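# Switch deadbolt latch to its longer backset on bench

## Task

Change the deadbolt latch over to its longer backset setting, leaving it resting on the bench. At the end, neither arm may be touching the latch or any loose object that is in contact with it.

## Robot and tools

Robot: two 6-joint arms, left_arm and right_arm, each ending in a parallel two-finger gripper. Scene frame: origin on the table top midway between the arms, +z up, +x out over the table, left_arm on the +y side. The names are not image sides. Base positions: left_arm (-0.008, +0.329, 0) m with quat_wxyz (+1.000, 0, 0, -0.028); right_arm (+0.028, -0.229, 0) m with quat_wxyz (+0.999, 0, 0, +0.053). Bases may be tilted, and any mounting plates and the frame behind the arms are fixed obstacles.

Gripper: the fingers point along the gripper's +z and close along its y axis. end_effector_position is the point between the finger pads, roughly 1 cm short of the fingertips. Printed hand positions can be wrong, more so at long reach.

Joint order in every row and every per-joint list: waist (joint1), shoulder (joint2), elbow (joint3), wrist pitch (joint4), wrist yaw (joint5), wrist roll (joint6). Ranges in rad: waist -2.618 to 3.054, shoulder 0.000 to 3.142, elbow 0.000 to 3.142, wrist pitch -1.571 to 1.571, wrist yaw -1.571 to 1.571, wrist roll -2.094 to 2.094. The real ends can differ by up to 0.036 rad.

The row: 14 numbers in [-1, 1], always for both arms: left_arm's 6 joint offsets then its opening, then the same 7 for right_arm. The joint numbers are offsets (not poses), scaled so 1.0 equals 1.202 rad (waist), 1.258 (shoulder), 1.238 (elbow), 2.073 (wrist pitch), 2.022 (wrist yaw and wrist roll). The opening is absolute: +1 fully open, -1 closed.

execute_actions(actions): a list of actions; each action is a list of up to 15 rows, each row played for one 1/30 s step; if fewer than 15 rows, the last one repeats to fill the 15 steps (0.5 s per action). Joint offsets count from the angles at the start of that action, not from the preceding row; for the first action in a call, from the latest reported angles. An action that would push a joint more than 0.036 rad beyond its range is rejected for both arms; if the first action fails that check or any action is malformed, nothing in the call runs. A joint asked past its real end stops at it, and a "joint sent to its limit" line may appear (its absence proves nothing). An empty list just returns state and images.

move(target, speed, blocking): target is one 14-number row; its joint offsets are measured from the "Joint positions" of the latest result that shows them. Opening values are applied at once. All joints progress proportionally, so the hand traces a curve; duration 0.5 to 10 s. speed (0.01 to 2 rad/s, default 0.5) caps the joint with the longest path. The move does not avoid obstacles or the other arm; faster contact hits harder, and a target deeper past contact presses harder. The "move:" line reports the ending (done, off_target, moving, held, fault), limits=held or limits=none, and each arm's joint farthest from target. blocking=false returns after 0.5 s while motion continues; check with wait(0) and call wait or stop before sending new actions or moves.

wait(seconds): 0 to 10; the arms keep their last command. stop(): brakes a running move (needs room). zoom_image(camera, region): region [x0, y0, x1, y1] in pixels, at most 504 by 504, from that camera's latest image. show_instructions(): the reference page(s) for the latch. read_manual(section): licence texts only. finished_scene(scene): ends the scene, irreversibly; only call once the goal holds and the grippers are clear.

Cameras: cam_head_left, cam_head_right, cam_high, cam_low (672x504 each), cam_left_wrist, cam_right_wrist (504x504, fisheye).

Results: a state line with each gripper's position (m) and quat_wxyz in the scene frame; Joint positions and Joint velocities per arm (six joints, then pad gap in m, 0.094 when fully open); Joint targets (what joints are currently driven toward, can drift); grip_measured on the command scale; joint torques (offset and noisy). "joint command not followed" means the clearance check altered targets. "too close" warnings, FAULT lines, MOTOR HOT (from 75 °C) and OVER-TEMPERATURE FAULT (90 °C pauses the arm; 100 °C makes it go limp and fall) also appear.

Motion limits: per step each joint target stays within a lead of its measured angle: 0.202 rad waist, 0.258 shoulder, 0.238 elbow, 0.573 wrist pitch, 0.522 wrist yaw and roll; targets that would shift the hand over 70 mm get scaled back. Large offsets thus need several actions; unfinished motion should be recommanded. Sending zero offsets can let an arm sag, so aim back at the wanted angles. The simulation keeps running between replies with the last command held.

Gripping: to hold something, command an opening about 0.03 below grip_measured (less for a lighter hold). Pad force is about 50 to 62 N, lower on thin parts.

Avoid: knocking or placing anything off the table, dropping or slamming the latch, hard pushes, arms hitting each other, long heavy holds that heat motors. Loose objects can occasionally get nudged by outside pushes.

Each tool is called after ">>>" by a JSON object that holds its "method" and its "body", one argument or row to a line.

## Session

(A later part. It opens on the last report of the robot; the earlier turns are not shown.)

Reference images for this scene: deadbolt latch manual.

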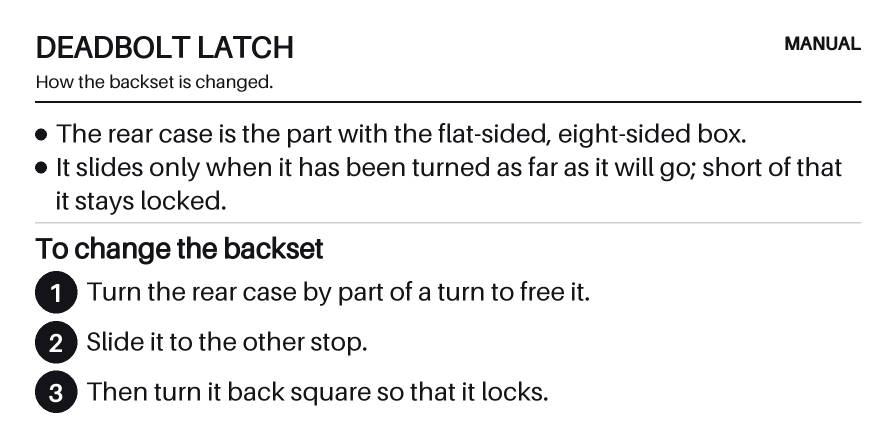

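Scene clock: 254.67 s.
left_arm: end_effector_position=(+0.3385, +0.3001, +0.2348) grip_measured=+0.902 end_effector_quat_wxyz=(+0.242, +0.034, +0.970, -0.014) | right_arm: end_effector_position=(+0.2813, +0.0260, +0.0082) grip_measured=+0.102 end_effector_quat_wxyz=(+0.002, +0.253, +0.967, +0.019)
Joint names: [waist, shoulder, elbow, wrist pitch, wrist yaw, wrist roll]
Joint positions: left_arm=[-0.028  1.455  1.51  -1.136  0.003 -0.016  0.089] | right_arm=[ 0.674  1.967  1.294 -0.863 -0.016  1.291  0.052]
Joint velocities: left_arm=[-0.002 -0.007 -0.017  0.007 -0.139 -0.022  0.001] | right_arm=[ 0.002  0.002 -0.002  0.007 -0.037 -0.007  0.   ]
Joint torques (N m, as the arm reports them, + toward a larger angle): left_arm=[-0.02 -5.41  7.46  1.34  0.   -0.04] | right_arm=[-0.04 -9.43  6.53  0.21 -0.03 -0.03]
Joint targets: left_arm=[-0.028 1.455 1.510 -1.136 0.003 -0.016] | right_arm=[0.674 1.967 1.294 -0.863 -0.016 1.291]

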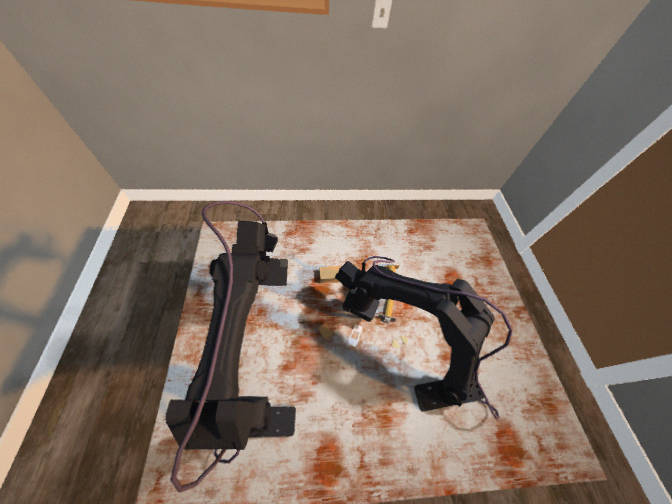

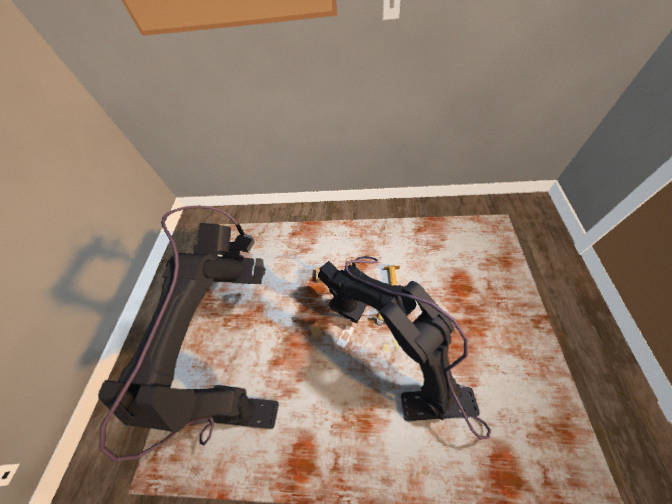

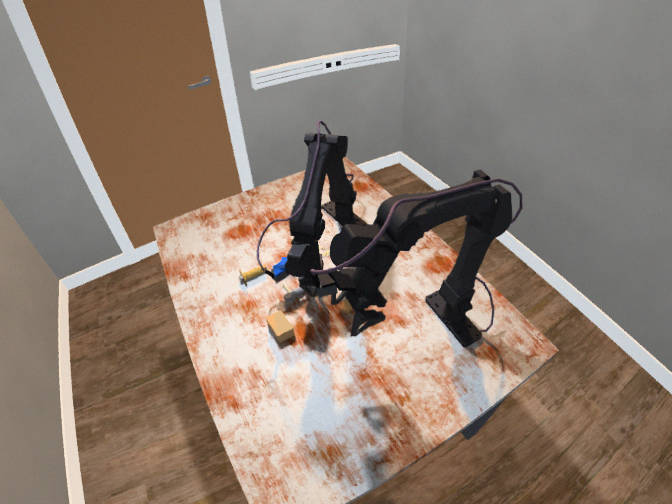

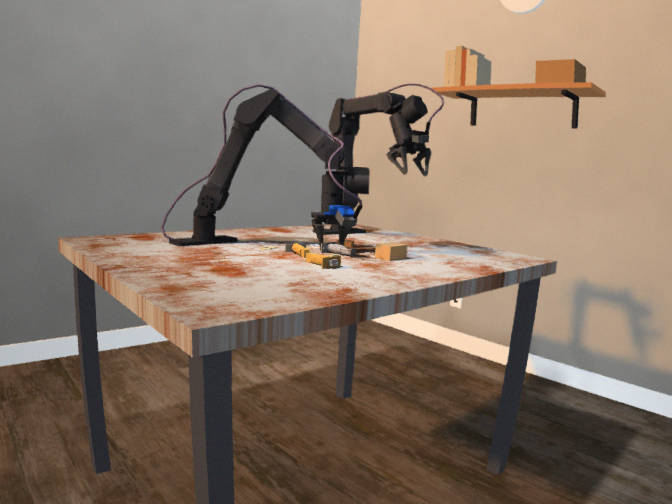

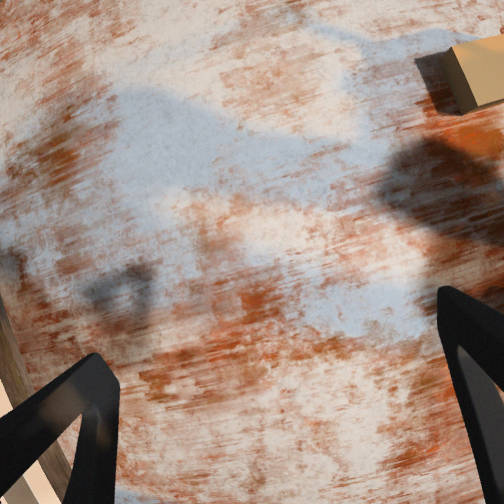

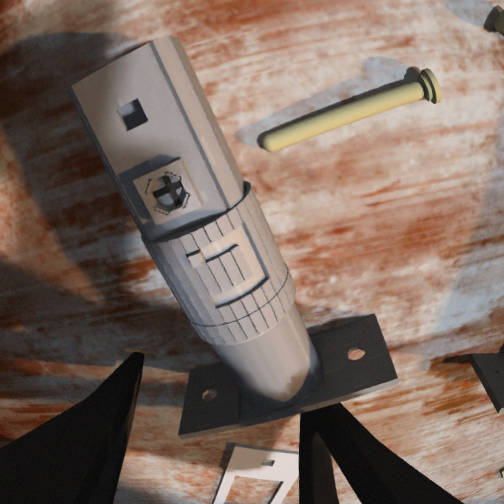

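>>> {"method": "execute_actions", "body": {
  "actions": [
    [[0,0,0,0,0,0,0.9,0,0,0,0,0,0,0.6]],
    [[0,0,0,0,0,0,0.9,0,-0.04,0.06,-0.06,0,0,0.95]],
    [[0,0,0,0,0,0,0.9,-0.035,0,0,0,0,-0.33,0.95]],
    [[0,0,0,0,0,0,0.9,0,0,0,0,0,0,0.95]]
  ]
}}

Scene clock: 266.10 s.
left_arm: end_effector_position=(+0.3385, +0.3001, +0.2348) grip_measured=+0.902 end_effector_quat_wxyz=(+0.242, +0.034, +0.970, -0.014) | right_arm: end_effector_position=(+0.2875, +0.0135, +0.0337) grip_measured=+0.948 end_effector_quat_wxyz=(+0.004, -0.041, +0.999, +0.014)
Joint names: [waist, shoulder, elbow, wrist pitch, wrist yaw, wrist roll]
Joint positions: left_arm=[-0.028  1.455  1.51  -1.136  0.003 -0.016  0.089] | right_arm=[ 0.636  1.925  1.345 -0.967 -0.016  0.659  0.092]
Joint velocities: left_arm=[-0.007 -0.007  0.002  0.037  0.051  0.081 -0.   ] | right_arm=[-0.012  0.012  0.002  0.007  0.007  0.007 -0.   ]
Joint torques (N m, as the arm reports them, + toward a larger angle): left_arm=[-0.02 -5.41  7.51  1.33 -0.01 -0.04] | right_arm=[ 0.01 -9.36  6.82  0.18 -0.03  0.02]
Joint targets: left_arm=[-0.028 1.455 1.510 -1.136 0.003 -0.016] | right_arm=[0.636 1.925 1.345 -0.967 -0.016 0.661]

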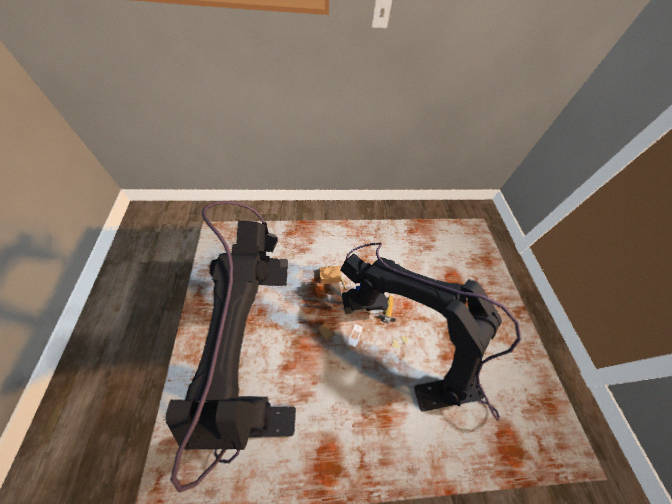

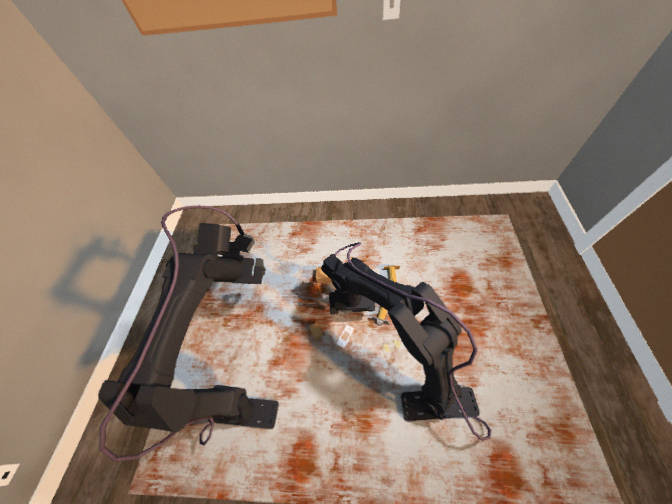

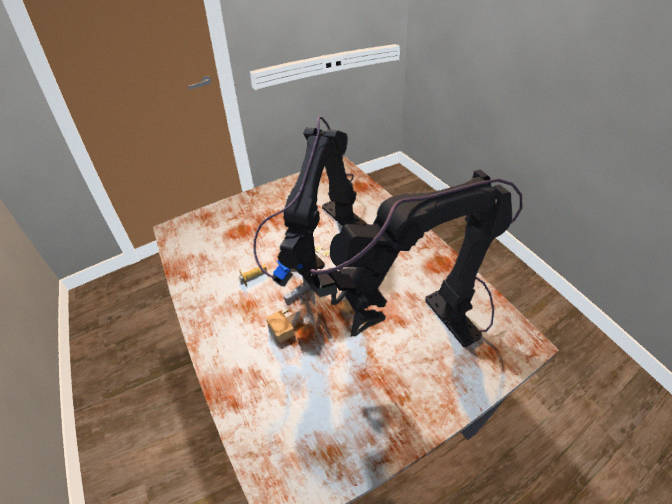

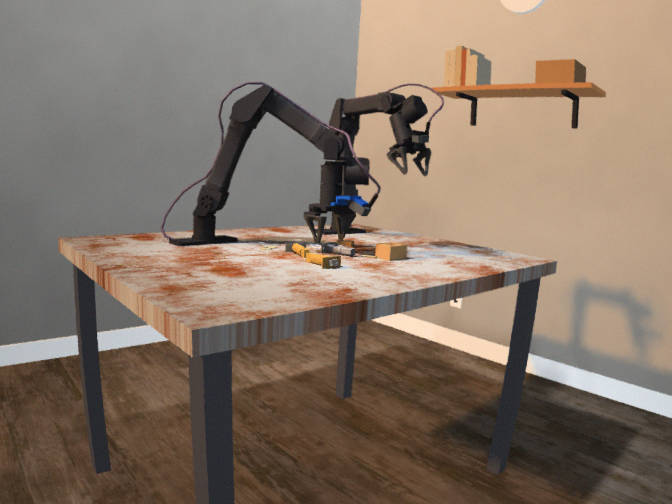

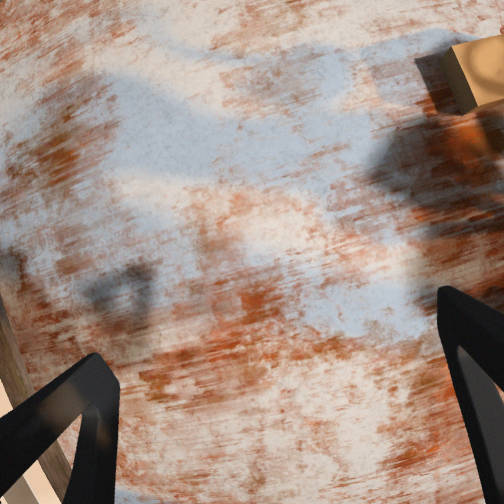

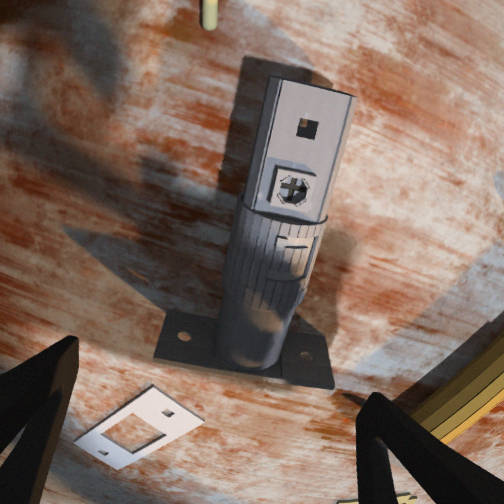

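>>> {"method": "execute_actions", "body": {
  "actions": [
    [[0,0,0,0,0,0,0.9,0.02,-0.046,-0.075,0.012,0,0.008,0.6]],
    [[0,0,0,0,0,0,0.9,0,0.015,-0.03,0.02,0,0,0.6]],
    [[0,0,0,0,0,0,0.9,0,0,0,0,0,0,0.6]]
  ]
}}

Scene clock: 281.57 s.
left_arm: end_effector_position=(+0.3385, +0.3001, +0.2348) grip_measured=+0.902 end_effector_quat_wxyz=(+0.242, +0.034, +0.970, -0.014) | right_arm: end_effector_position=(+0.2748, +0.0094, +0.0273) grip_measured=+0.602 end_effector_quat_wxyz=(+0.006, -0.046, +0.999, +0.016)
Joint names: [waist, shoulder, elbow, wrist pitch, wrist yaw, wrist roll]
Joint positions: left_arm=[-0.028  1.455  1.51  -1.136  0.003 -0.016  0.089] | right_arm=[ 0.652  1.887  1.265 -0.919 -0.016  0.665  0.075]
Joint velocities: left_arm=[-0.002 -0.017 -0.007  0.066  0.051  0.022  0.   ] | right_arm=[ 0.017 -0.007 -0.002 -0.037 -0.022 -0.037  0.001]
Joint torques (N m, as the arm reports them, + toward a larger angle): left_arm=[-0.03 -5.42  7.48  1.33  0.   -0.04] | right_arm=[-0.04 -8.78  7.03  0.19 -0.01  0.02]
Joint targets: left_arm=[-0.028 1.455 1.510 -1.136 0.003 -0.016] | right_arm=[0.652 1.887 1.265 -0.919 -0.016 0.665]

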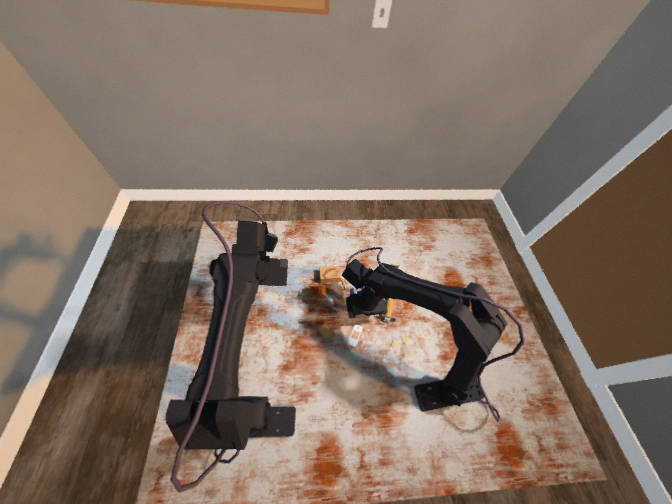

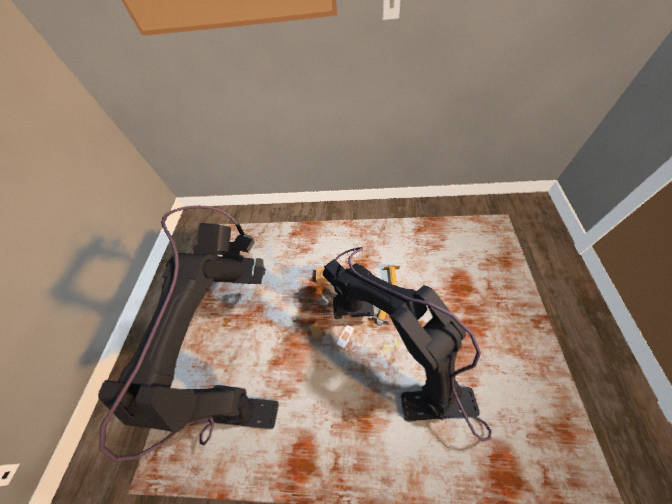

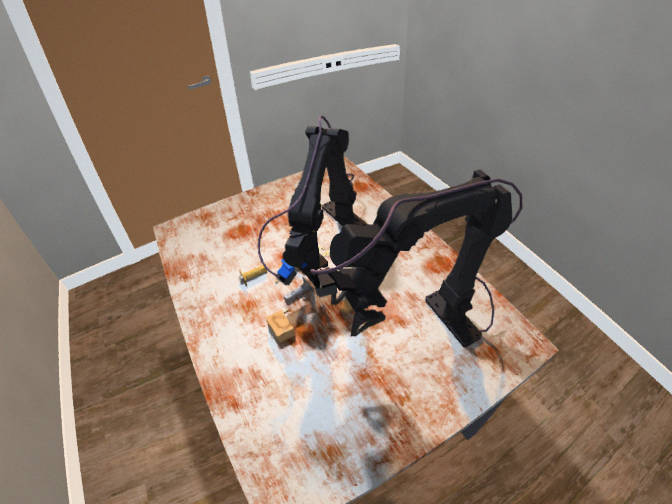

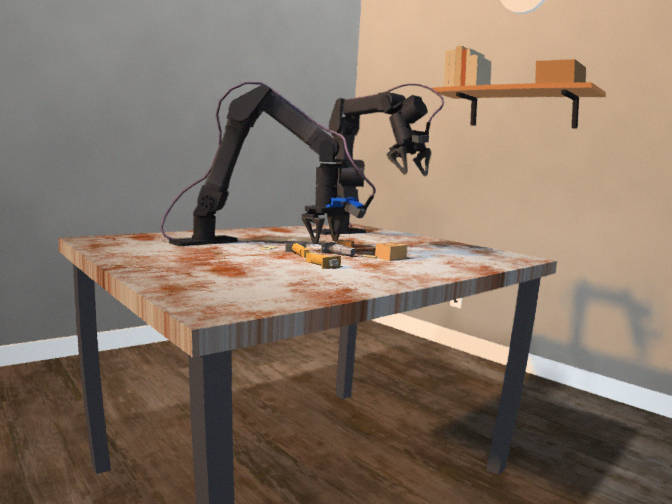

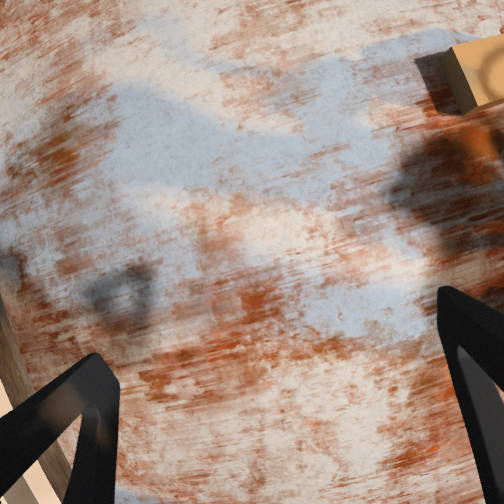

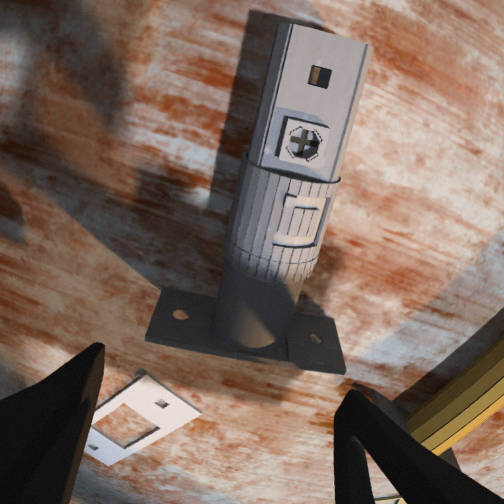

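>>> {"method": "execute_actions", "body": {
  "actions": [
    [[0,0,0,0,0,0,0.9,-0.006,-0.028,-0.045,0.007,0,0,0.75]],
    [[0,0,0,0,0,0,0.9,0,0,0,0,0,0,0.75]]
  ]
}}

Scene clock: 288.30 s.
left_arm: end_effector_position=(+0.3385, +0.3001, +0.2348) grip_measured=+0.902 end_effector_quat_wxyz=(+0.242, +0.034, +0.970, -0.014) | right_arm: end_effector_position=(+0.2697, +0.0045, +0.0249) grip_measured=+0.748 end_effector_quat_wxyz=(+0.003, -0.046, +0.999, +0.014)
Joint names: [waist, shoulder, elbow, wrist pitch, wrist yaw, wrist roll]
Joint positions: left_arm=[-0.028  1.455  1.51  -1.136  0.003 -0.016  0.089] | right_arm=[ 0.652  1.871  1.234 -0.911 -0.016  0.665  0.082]
Joint velocities: left_arm=[-0.017 -0.012  0.022 -0.051 -0.007 -0.022  0.   ] | right_arm=[-0.007  0.012  0.007 -0.037  0.007  0.051  0.002]
Joint torques (N m, as the arm reports them, + toward a larger angle): left_arm=[-0.08 -5.39  7.48  1.32 -0.01 -0.04] | right_arm=[-0.12 -8.5   6.82  0.18 -0.03 -0.01]
Joint targets: left_arm=[-0.028 1.455 1.510 -1.136 0.003 -0.016] | right_arm=[0.652 1.871 1.234 -0.911 -0.016 0.665]

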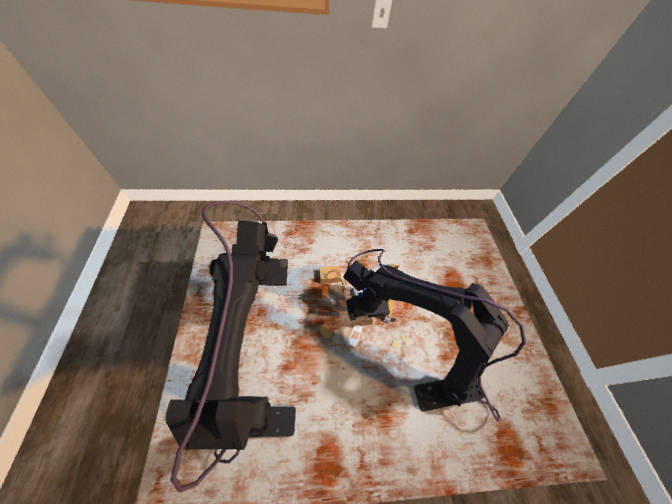

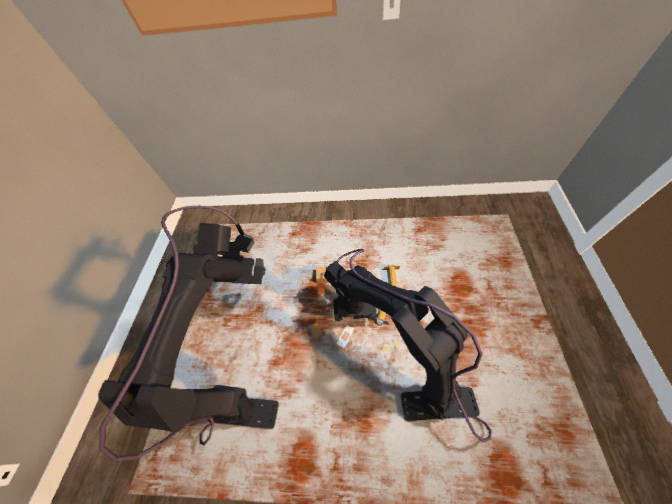

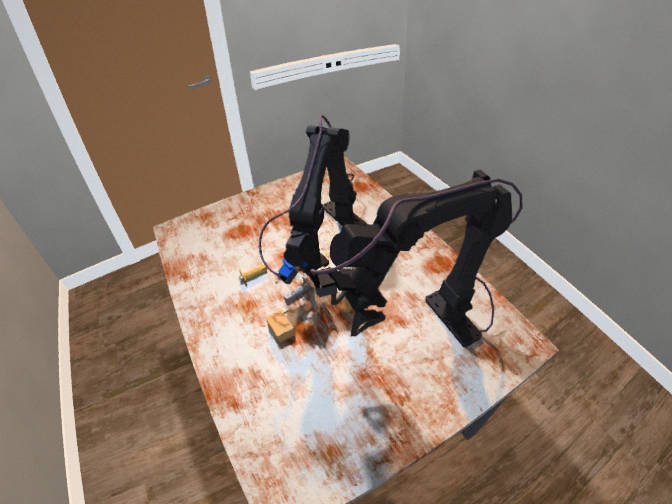

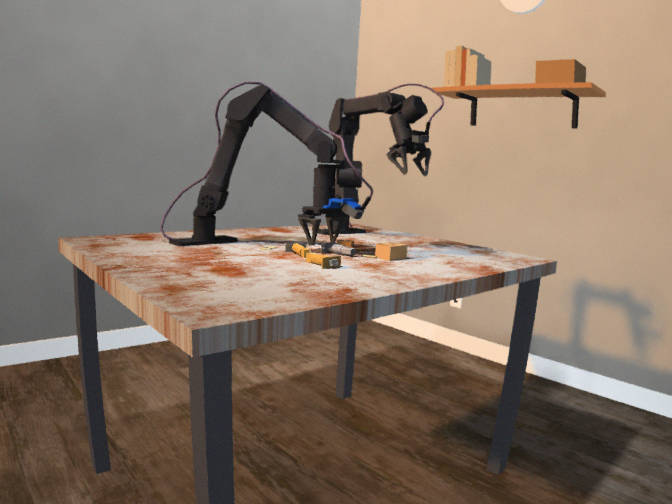

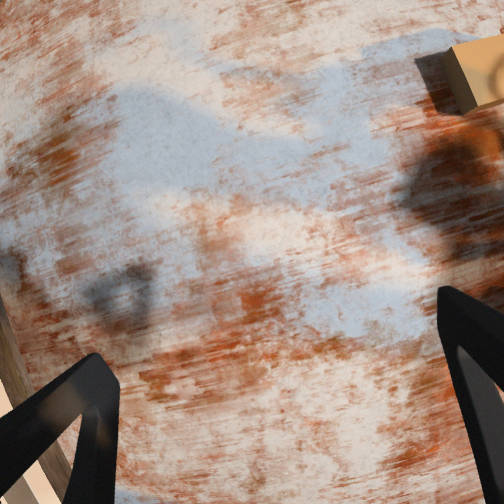

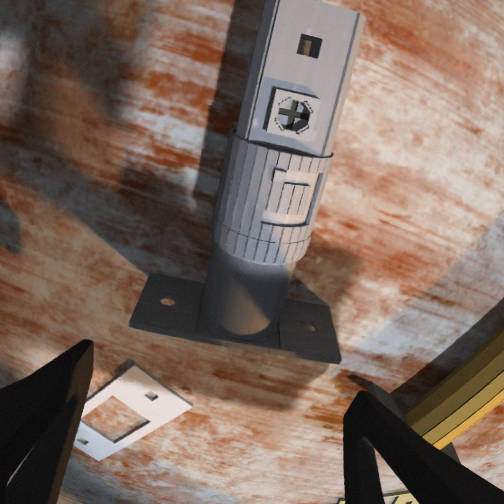

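>>> {"method": "execute_actions", "body": {
  "actions": [
    [[0,0,0,0,0,0,0.9,0,0.028,-0.035,0.03,0,0,0.7]],
    [[0,0,0,0,0,0,0.9,0,0,0,0,0,0,0.7]]
  ]
}}

Scene clock: 292.80 s.
left_arm: end_effector_position=(+0.3385, +0.3001, +0.2348) grip_measured=+0.902 end_effector_quat_wxyz=(+0.242, +0.034, +0.970, -0.014) | right_arm: end_effector_position=(+0.2723, +0.0070, +0.0140) grip_measured=+0.702 end_effector_quat_wxyz=(+0.007, -0.046, +0.999, +0.017)
Joint names: [waist, shoulder, elbow, wrist pitch, wrist yaw, wrist roll]
Joint positions: left_arm=[-0.028  1.455  1.51  -1.136  0.003 -0.016  0.089] | right_arm=[ 0.652  1.892  1.215 -0.861 -0.016  0.665  0.08 ]
Joint velocities: left_arm=[-0.012 -0.017 -0.017  0.037  0.007  0.007 -0.   ] | right_arm=[ 0.012 -0.002  0.007 -0.022  0.007  0.037  0.   ]
Joint torques (N m, as the arm reports them, + toward a larger angle): left_arm=[-0.03 -5.45  7.46  1.34  0.   -0.04] | right_arm=[ 0.02 -8.76  6.53  0.19 -0.01  0.01]
Joint targets: left_arm=[-0.028 1.455 1.510 -1.136 0.003 -0.016] | right_arm=[0.652 1.892 1.215 -0.861 -0.016 0.665]

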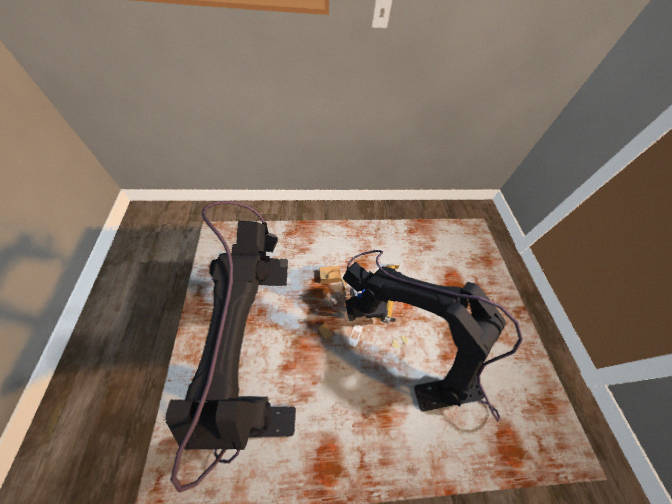

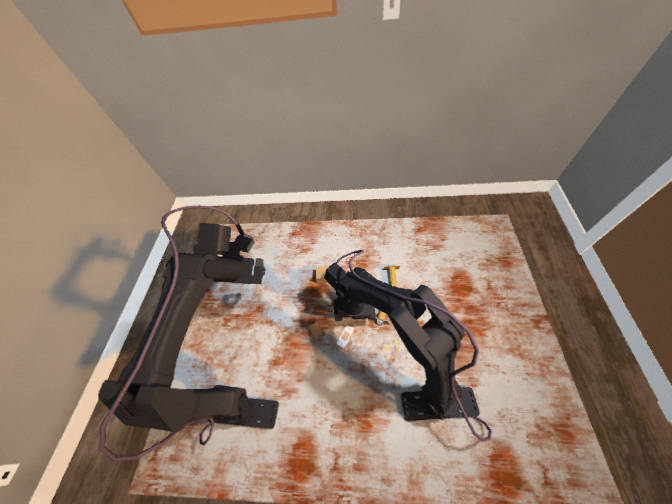

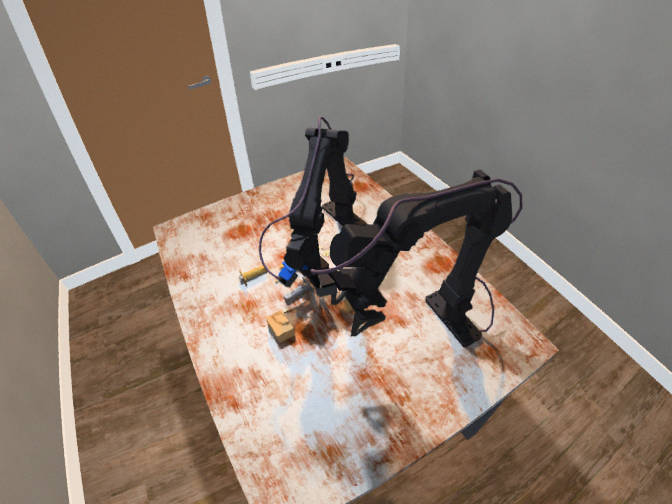

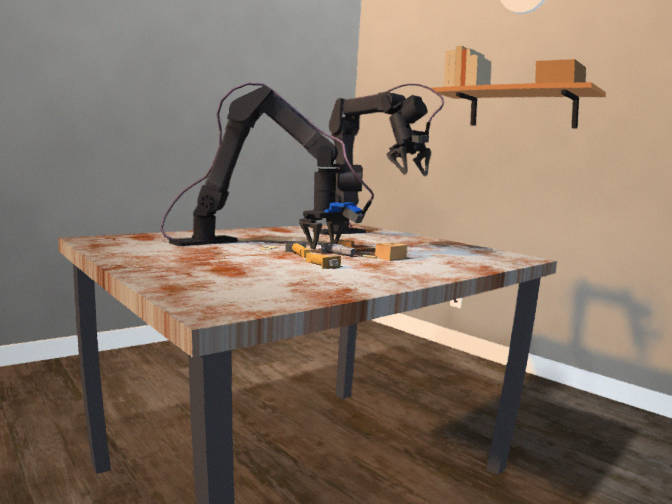

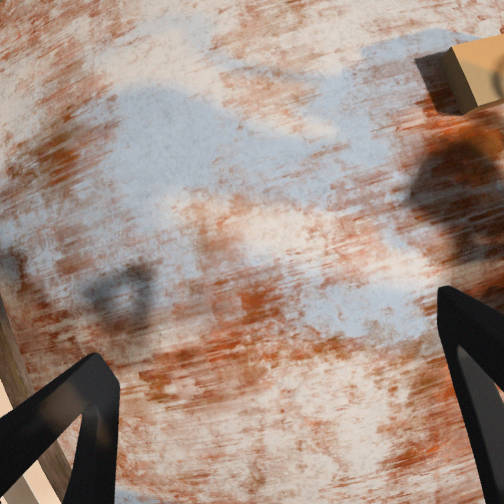

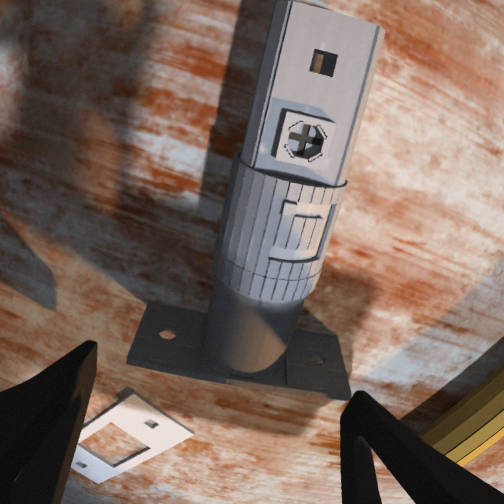

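>>> {"method": "execute_actions", "body": {
  "actions": [
    [[0,0,0,0,0,0,0.9,-0.022,0,0,0,0,0,0.9]],
    [[0,0,0,0,0,0,0.9,0,0.01,-0.025,0.015,0,0,0.9]],
    [[0,0,0,0,0,0,0.9,0,0,0,0,0,0,0.9]]
  ]
}}

Scene clock: 307.27 s.
left_arm: end_effector_position=(+0.3385, +0.3001, +0.2348) grip_measured=+0.902 end_effector_quat_wxyz=(+0.242, +0.034, +0.970, -0.014) | right_arm: end_effector_position=(+0.2805, +0.0057, +0.0142) grip_measured=+0.898 end_effector_quat_wxyz=(+0.015, -0.037, +0.999, +0.023)
Joint names: [waist, shoulder, elbow, wrist pitch, wrist yaw, wrist roll]
Joint positions: left_arm=[-0.028  1.455  1.51  -1.136  0.003 -0.016  0.089] | right_arm=[ 0.633  1.892  1.215 -0.84  -0.016  0.665  0.089]
Joint velocities: left_arm=[-0.012 -0.027 -0.002 -0.037  0.022  0.022  0.001] | right_arm=[-0.017  0.002 -0.002  0.037 -0.066 -0.051 -0.   ]
Joint torques (N m, as the arm reports them, + toward a larger angle): left_arm=[ 0.01 -5.42  7.47  1.33 -0.02 -0.05] | right_arm=[ 0.   -8.71  6.68  0.3   0.01  0.  ]
Joint targets: left_arm=[-0.028 1.455 1.510 -1.136 0.003 -0.016] | right_arm=[0.633 1.892 1.215 -0.840 -0.016 0.665]

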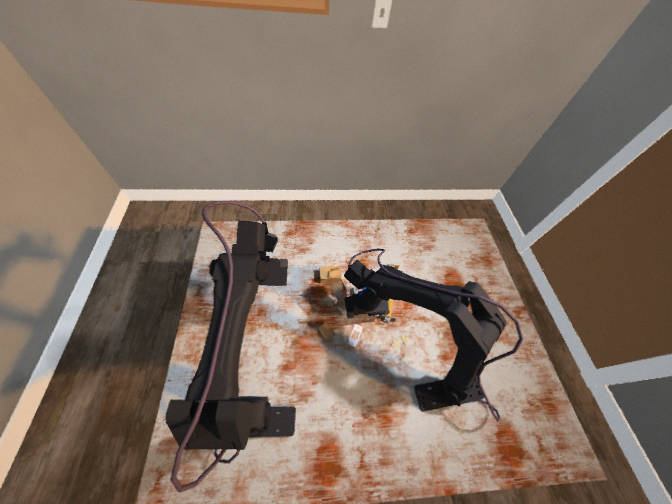

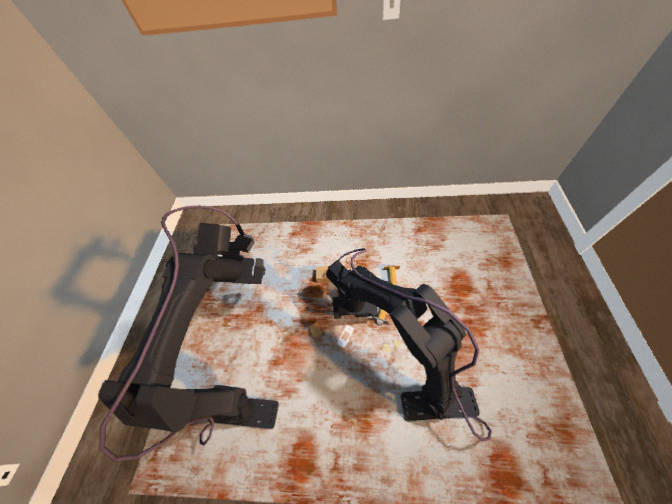

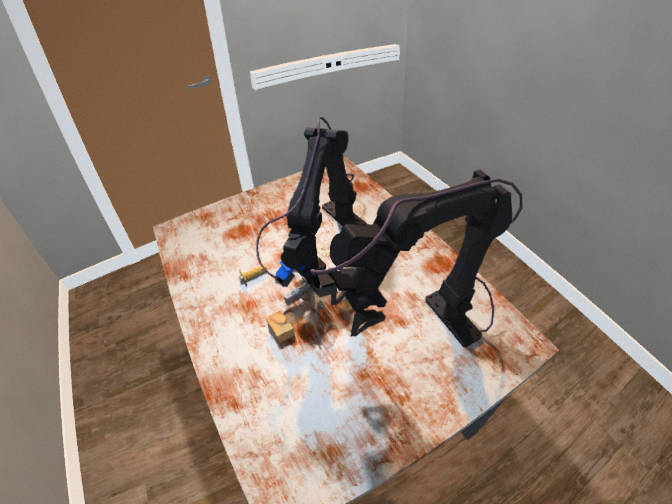

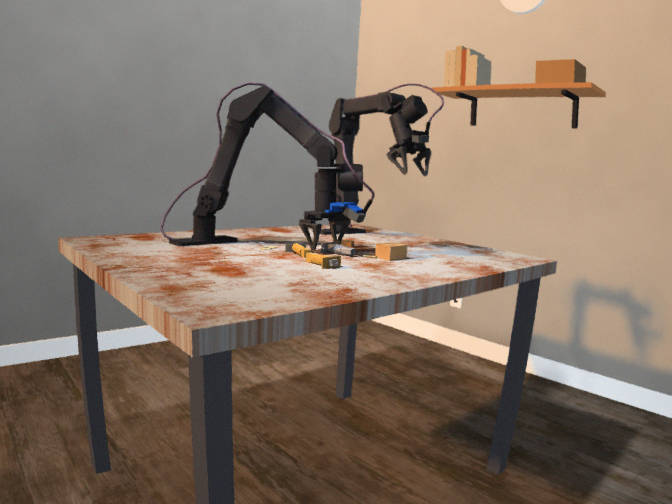

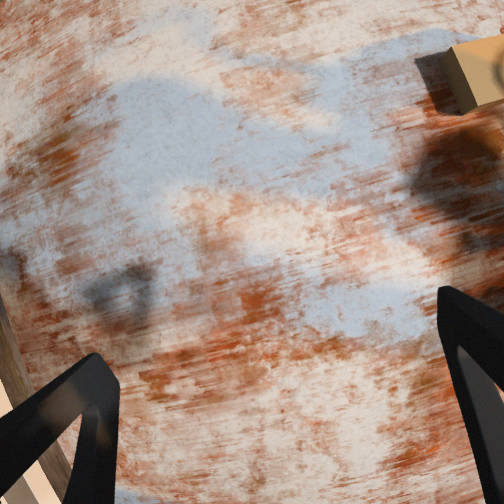

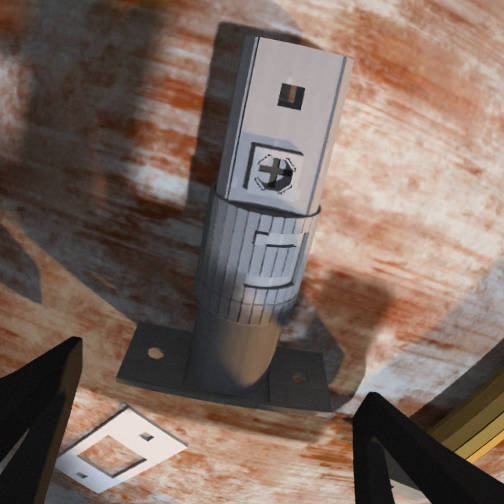

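>>> {"method": "execute_actions", "body": {
  "actions": [
    [[0,0,0,0,0,0,0.9,0,0.028,-0.02,0,0,0,0.9]],
    [[0,0,0,0,0,0,0.9,0,0,0,0,0,0,0.9]]
  ]
}}

Scene clock: 311.93 s.
left_arm: end_effector_position=(+0.3385, +0.3001, +0.2348) grip_measured=+0.902 end_effector_quat_wxyz=(+0.242, +0.034, +0.970, -0.014) | right_arm: end_effector_position=(+0.2790, +0.0043, +0.0079) grip_measured=+0.898 end_effector_quat_wxyz=(+0.007, -0.037, +0.999, +0.017)
Joint names: [waist, shoulder, elbow, wrist pitch, wrist yaw, wrist roll]
Joint positions: left_arm=[-0.028  1.455  1.51  -1.136  0.003 -0.016  0.089] | right_arm=[ 0.633  1.912  1.215 -0.84  -0.016  0.665  0.089]
Joint velocities: left_arm=[ 0.012 -0.002  0.027 -0.051  0.081 -0.022 -0.   ] | right_arm=[ 0.007 -0.012 -0.022  0.007  0.051  0.066 -0.001]
Joint torques (N m, as the arm reports them, + toward a larger angle): left_arm=[ 0.   -5.42  7.51  1.33  0.   -0.05] | right_arm=[-0.04 -8.87  6.45  0.22  0.01  0.01]
Joint targets: left_arm=[-0.028 1.455 1.510 -1.136 0.003 -0.016] | right_arm=[0.633 1.912 1.215 -0.840 -0.016 0.665]

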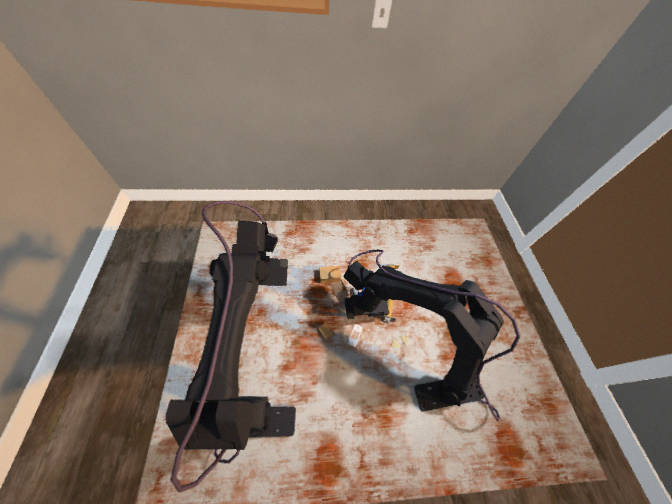

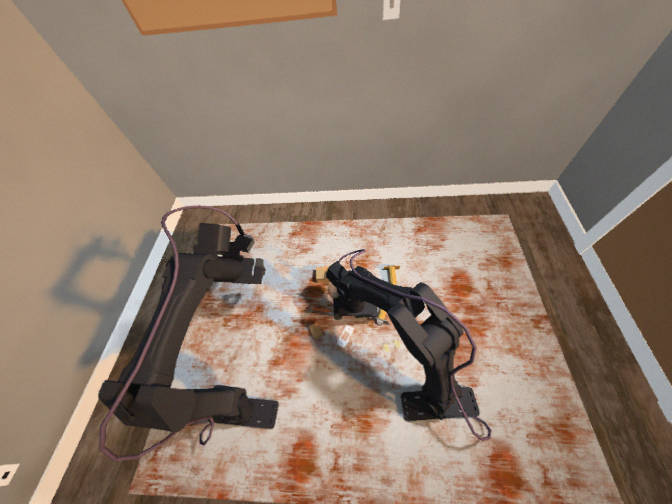

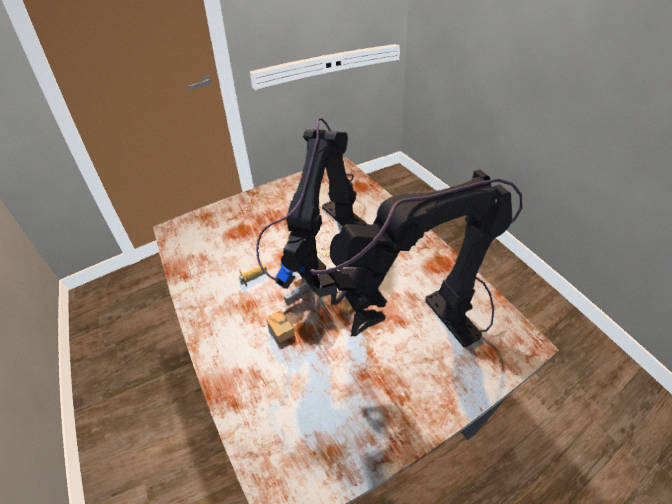

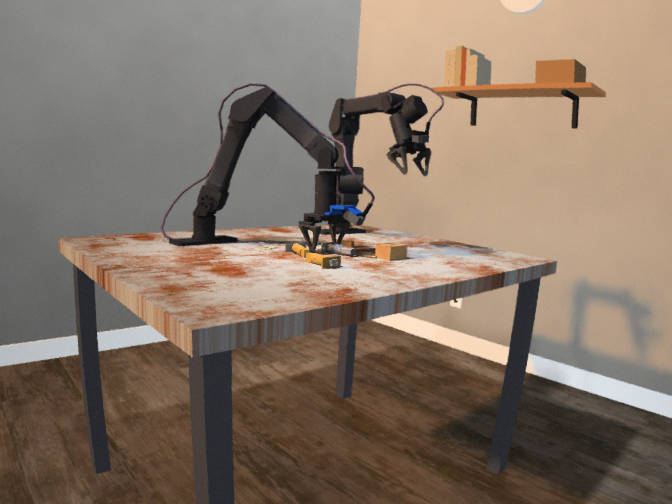

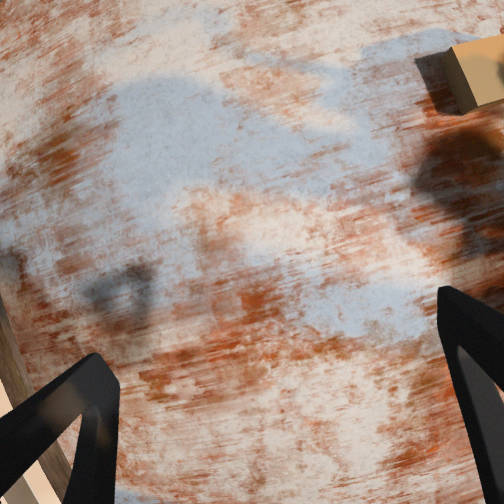

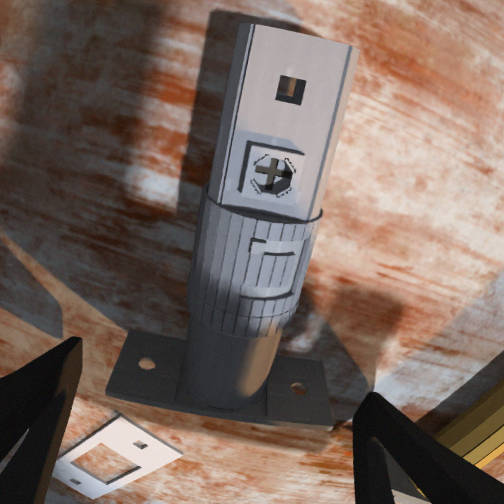

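Close slowly.

>>> {"method": "execute_actions", "body": {
  "actions": [
    [[0,0,0,0,0,0,0.9,0,0,0,0,0,0,0.5]],
    [[0,0,0,0,0,0,0.9,0,0,0,0,0,0,0.3]],
    [[0,0,0,0,0,0,0.9,0,0,0,0,0,0,0.15]],
    [[0,0,0,0,0,0,0.9,0,0,0,0,0,0,0.15]]
  ]
}}

Scene clock: 317.50 s.
left_arm: end_effector_position=(+0.3385, +0.3001, +0.2348) grip_measured=+0.902 end_effector_quat_wxyz=(+0.242, +0.034, +0.970, -0.014) | right_arm: end_effector_position=(+0.2789, +0.0044, +0.0079) grip_measured=+0.152 end_effector_quat_wxyz=(+0.007, -0.037, +0.999, +0.017)
Joint names: [waist, shoulder, elbow, wrist pitch, wrist yaw, wrist roll]
Joint positions: left_arm=[-0.028  1.455  1.51  -1.136  0.003 -0.016  0.089] | right_arm=[ 0.633  1.912  1.215 -0.84  -0.017  0.665  0.054]
Joint velocities: left_arm=[-0.012 -0.002 -0.002 -0.051  0.007  0.022 -0.001] | right_arm=[ 0.012 -0.012  0.007 -0.022 -0.037  0.066 -0.   ]
Joint torques (N m, as the arm reports them, + toward a larger angle): left_arm=[-0.05 -5.45  7.51  1.33 -0.01 -0.03] | right_arm=[-0.12 -8.84  6.68  0.21 -0.06  0.02]
Joint targets: left_arm=[-0.028 1.455 1.510 -1.136 0.003 -0.016] | right_arm=[0.633 1.912 1.215 -0.840 -0.017 0.665]

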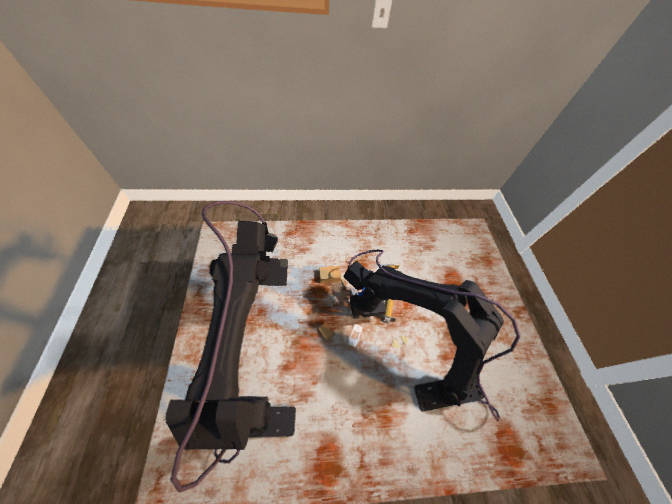

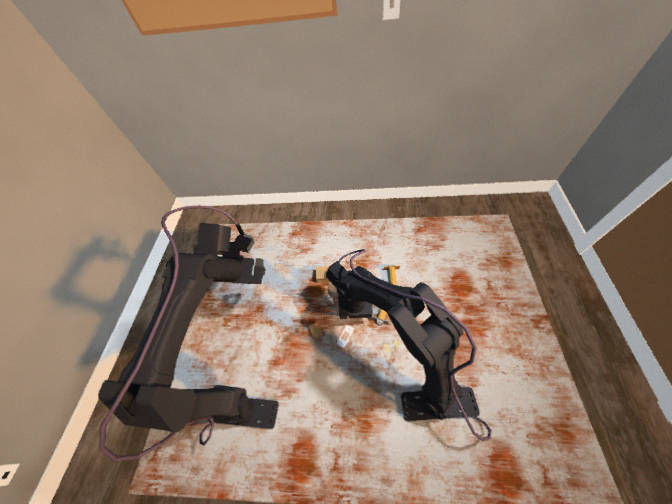

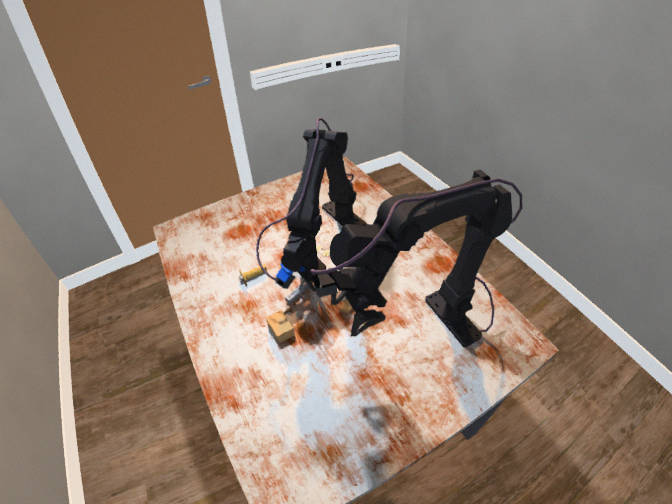

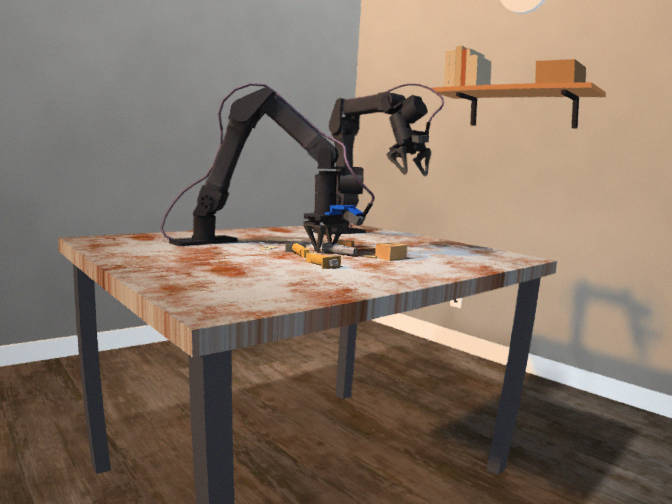

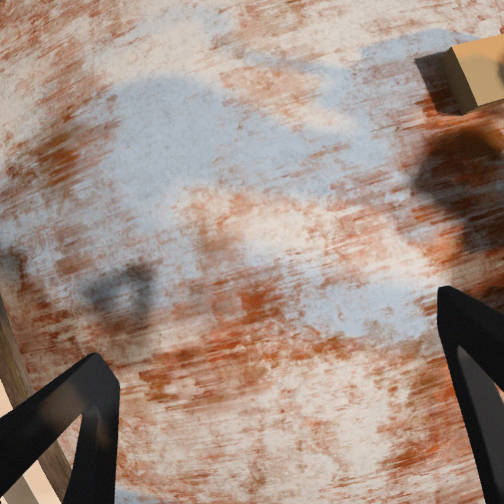

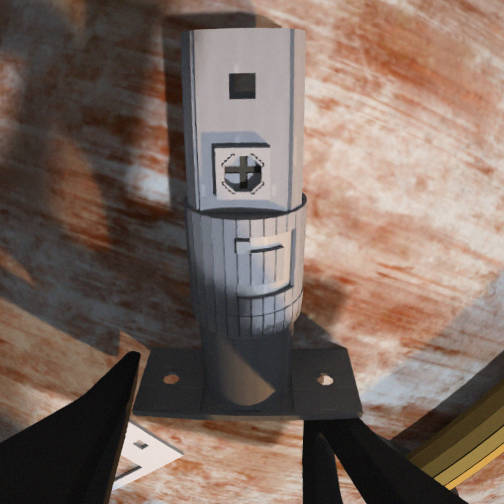

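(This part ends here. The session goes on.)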